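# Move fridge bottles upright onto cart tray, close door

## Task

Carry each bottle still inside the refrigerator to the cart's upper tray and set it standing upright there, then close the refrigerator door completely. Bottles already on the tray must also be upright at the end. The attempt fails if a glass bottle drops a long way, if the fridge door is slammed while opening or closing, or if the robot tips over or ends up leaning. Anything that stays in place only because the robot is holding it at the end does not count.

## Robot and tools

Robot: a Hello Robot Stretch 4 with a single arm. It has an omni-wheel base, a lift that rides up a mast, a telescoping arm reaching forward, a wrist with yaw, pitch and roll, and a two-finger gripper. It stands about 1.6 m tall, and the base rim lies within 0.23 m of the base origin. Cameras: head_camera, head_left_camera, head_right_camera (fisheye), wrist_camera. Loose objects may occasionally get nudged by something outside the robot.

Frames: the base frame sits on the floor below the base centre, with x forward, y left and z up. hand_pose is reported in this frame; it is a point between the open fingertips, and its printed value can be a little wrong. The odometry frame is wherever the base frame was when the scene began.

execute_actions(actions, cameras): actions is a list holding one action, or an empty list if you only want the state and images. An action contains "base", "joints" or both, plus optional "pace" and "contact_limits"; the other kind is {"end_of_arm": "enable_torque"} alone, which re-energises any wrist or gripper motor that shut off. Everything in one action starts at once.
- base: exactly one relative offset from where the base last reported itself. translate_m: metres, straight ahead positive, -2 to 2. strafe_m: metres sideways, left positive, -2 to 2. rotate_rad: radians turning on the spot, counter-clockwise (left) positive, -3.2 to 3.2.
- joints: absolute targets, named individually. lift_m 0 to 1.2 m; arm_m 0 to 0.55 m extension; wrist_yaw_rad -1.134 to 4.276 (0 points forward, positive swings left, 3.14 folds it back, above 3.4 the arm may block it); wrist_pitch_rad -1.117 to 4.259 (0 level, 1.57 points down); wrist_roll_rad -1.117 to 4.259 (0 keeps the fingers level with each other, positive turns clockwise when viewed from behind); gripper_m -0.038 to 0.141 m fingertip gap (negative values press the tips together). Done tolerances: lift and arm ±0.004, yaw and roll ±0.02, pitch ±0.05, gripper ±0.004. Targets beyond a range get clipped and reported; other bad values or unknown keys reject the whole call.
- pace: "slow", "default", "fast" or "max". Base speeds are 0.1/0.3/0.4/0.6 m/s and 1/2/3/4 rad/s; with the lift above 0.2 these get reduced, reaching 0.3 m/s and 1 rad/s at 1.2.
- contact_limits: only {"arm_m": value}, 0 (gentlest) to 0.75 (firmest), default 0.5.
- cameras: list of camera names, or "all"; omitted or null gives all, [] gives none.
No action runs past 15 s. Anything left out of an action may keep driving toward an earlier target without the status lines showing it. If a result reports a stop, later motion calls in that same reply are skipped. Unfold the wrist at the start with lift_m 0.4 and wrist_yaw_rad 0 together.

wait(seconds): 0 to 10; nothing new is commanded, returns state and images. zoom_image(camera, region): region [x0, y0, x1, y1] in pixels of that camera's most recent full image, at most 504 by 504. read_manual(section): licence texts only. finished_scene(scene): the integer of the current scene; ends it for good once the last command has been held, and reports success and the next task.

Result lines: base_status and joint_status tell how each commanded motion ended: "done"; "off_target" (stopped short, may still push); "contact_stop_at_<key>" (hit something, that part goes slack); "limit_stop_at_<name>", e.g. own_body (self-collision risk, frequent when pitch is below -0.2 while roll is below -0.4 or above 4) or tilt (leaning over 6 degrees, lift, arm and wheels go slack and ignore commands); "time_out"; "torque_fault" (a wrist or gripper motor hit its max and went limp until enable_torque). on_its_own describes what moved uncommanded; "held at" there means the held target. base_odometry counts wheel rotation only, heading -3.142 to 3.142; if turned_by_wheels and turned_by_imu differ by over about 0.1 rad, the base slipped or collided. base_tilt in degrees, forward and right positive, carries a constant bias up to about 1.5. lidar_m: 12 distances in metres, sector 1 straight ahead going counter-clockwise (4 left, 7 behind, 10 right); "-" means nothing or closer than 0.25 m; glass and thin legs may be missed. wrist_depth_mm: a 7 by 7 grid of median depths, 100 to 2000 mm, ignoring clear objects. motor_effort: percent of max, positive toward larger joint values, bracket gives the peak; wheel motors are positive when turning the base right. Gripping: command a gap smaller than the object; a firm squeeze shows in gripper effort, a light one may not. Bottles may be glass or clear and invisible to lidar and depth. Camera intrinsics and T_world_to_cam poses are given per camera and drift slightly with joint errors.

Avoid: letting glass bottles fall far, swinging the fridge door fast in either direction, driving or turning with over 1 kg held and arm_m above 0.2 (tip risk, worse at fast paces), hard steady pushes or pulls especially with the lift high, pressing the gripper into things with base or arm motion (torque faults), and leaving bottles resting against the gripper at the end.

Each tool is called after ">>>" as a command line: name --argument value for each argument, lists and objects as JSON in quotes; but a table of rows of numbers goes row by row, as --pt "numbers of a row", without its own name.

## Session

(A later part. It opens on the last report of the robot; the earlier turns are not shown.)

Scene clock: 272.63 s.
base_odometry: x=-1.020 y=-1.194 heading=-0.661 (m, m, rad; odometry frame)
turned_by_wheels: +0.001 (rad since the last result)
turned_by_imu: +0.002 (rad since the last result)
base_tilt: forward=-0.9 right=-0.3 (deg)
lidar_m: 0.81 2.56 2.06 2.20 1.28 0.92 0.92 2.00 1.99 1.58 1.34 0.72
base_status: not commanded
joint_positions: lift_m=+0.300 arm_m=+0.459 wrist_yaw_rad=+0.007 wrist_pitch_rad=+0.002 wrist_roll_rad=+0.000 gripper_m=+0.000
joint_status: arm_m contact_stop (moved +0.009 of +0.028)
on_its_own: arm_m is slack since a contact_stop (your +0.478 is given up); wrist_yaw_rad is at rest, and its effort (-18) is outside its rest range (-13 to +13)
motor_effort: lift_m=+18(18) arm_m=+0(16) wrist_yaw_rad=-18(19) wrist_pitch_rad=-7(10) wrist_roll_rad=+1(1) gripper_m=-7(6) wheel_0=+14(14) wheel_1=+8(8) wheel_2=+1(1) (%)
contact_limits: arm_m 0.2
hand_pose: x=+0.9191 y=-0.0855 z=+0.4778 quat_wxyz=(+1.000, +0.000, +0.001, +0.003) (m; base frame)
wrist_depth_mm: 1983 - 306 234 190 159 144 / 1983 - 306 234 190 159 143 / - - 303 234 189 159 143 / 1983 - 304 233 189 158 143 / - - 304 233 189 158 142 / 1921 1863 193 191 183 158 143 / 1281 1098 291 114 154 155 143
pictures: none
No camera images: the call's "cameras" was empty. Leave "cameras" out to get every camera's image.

>>> execute_actions --actions '[{"base": {"rotate_rad": 1.4}, "joints": {"arm_m": 0.1}}]' --cameras '["head_left_camera", "head_right_camera"]'

Scene clock: 278.13 s.
base_odometry: x=-1.020 y=-1.194 heading=+0.739 (m, m, rad; odometry frame)
turned_by_wheels: +1.399 (rad since the last result)
turned_by_imu: +1.432 (rad since the last result)
base_tilt: forward=-0.9 right=-0.3 (deg)
lidar_m: 2.06 2.46 0.96 0.89 2.07 2.00 1.81 1.36 0.73 0.76 2.05 2.30
base_status: done
joint_positions: lift_m=+0.300 arm_m=+0.101 wrist_yaw_rad=+0.000 wrist_pitch_rad=+0.003 wrist_roll_rad=+0.000 gripper_m=+0.000
joint_status: all done
motor_effort: lift_m=+18(18) arm_m=-7(9) wrist_yaw_rad=+0(19) wrist_pitch_rad=-7(12) wrist_roll_rad=+2(2) gripper_m=-3(6) wheel_0=-3(11) wheel_1=-2(8) wheel_2=-3(7) (%)
hand_pose: x=+0.5607 y=-0.0874 z=+0.4777 quat_wxyz=(+1.000, +0.000, +0.001, +0.000) (m; base frame)
wrist_depth_mm: - - - - - - - / 1983 - - - - - - / - - - - - - - / - - - - - - - / 1983 - - - - - - / 1921 1921 1983 199 1708 1921 1921 / 1281 1255 1098 114 1160 1229 1229
pictures: head_left_camera, head_right_camera
Images, in order (width x height): head_left_camera 420x672, head_right_camera 420x672.

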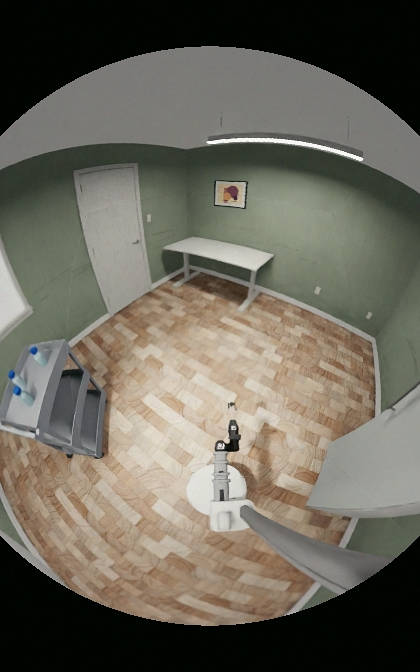

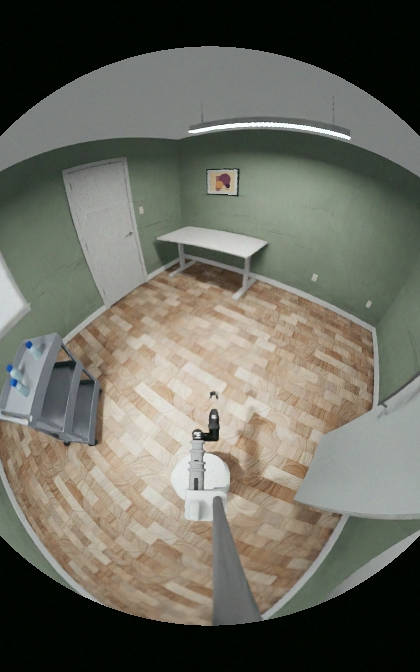

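>>> zoom_image --camera "head_left_camera" --region '[0, 330, 110, 450]'

Region (0, 330, 110, 450) of head_left_camera's 420x672 image, scaled by 4.200, with more detail than that image has; it fills the left 462 columns of this view, and the rest is white.

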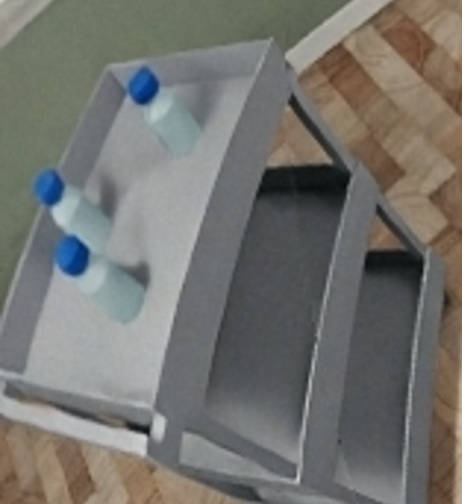

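All three bottles stand upright, parallel to the cart's legs, and the door is shut.

>>> finished_scene --scene 2

The scene is finished: the task was done.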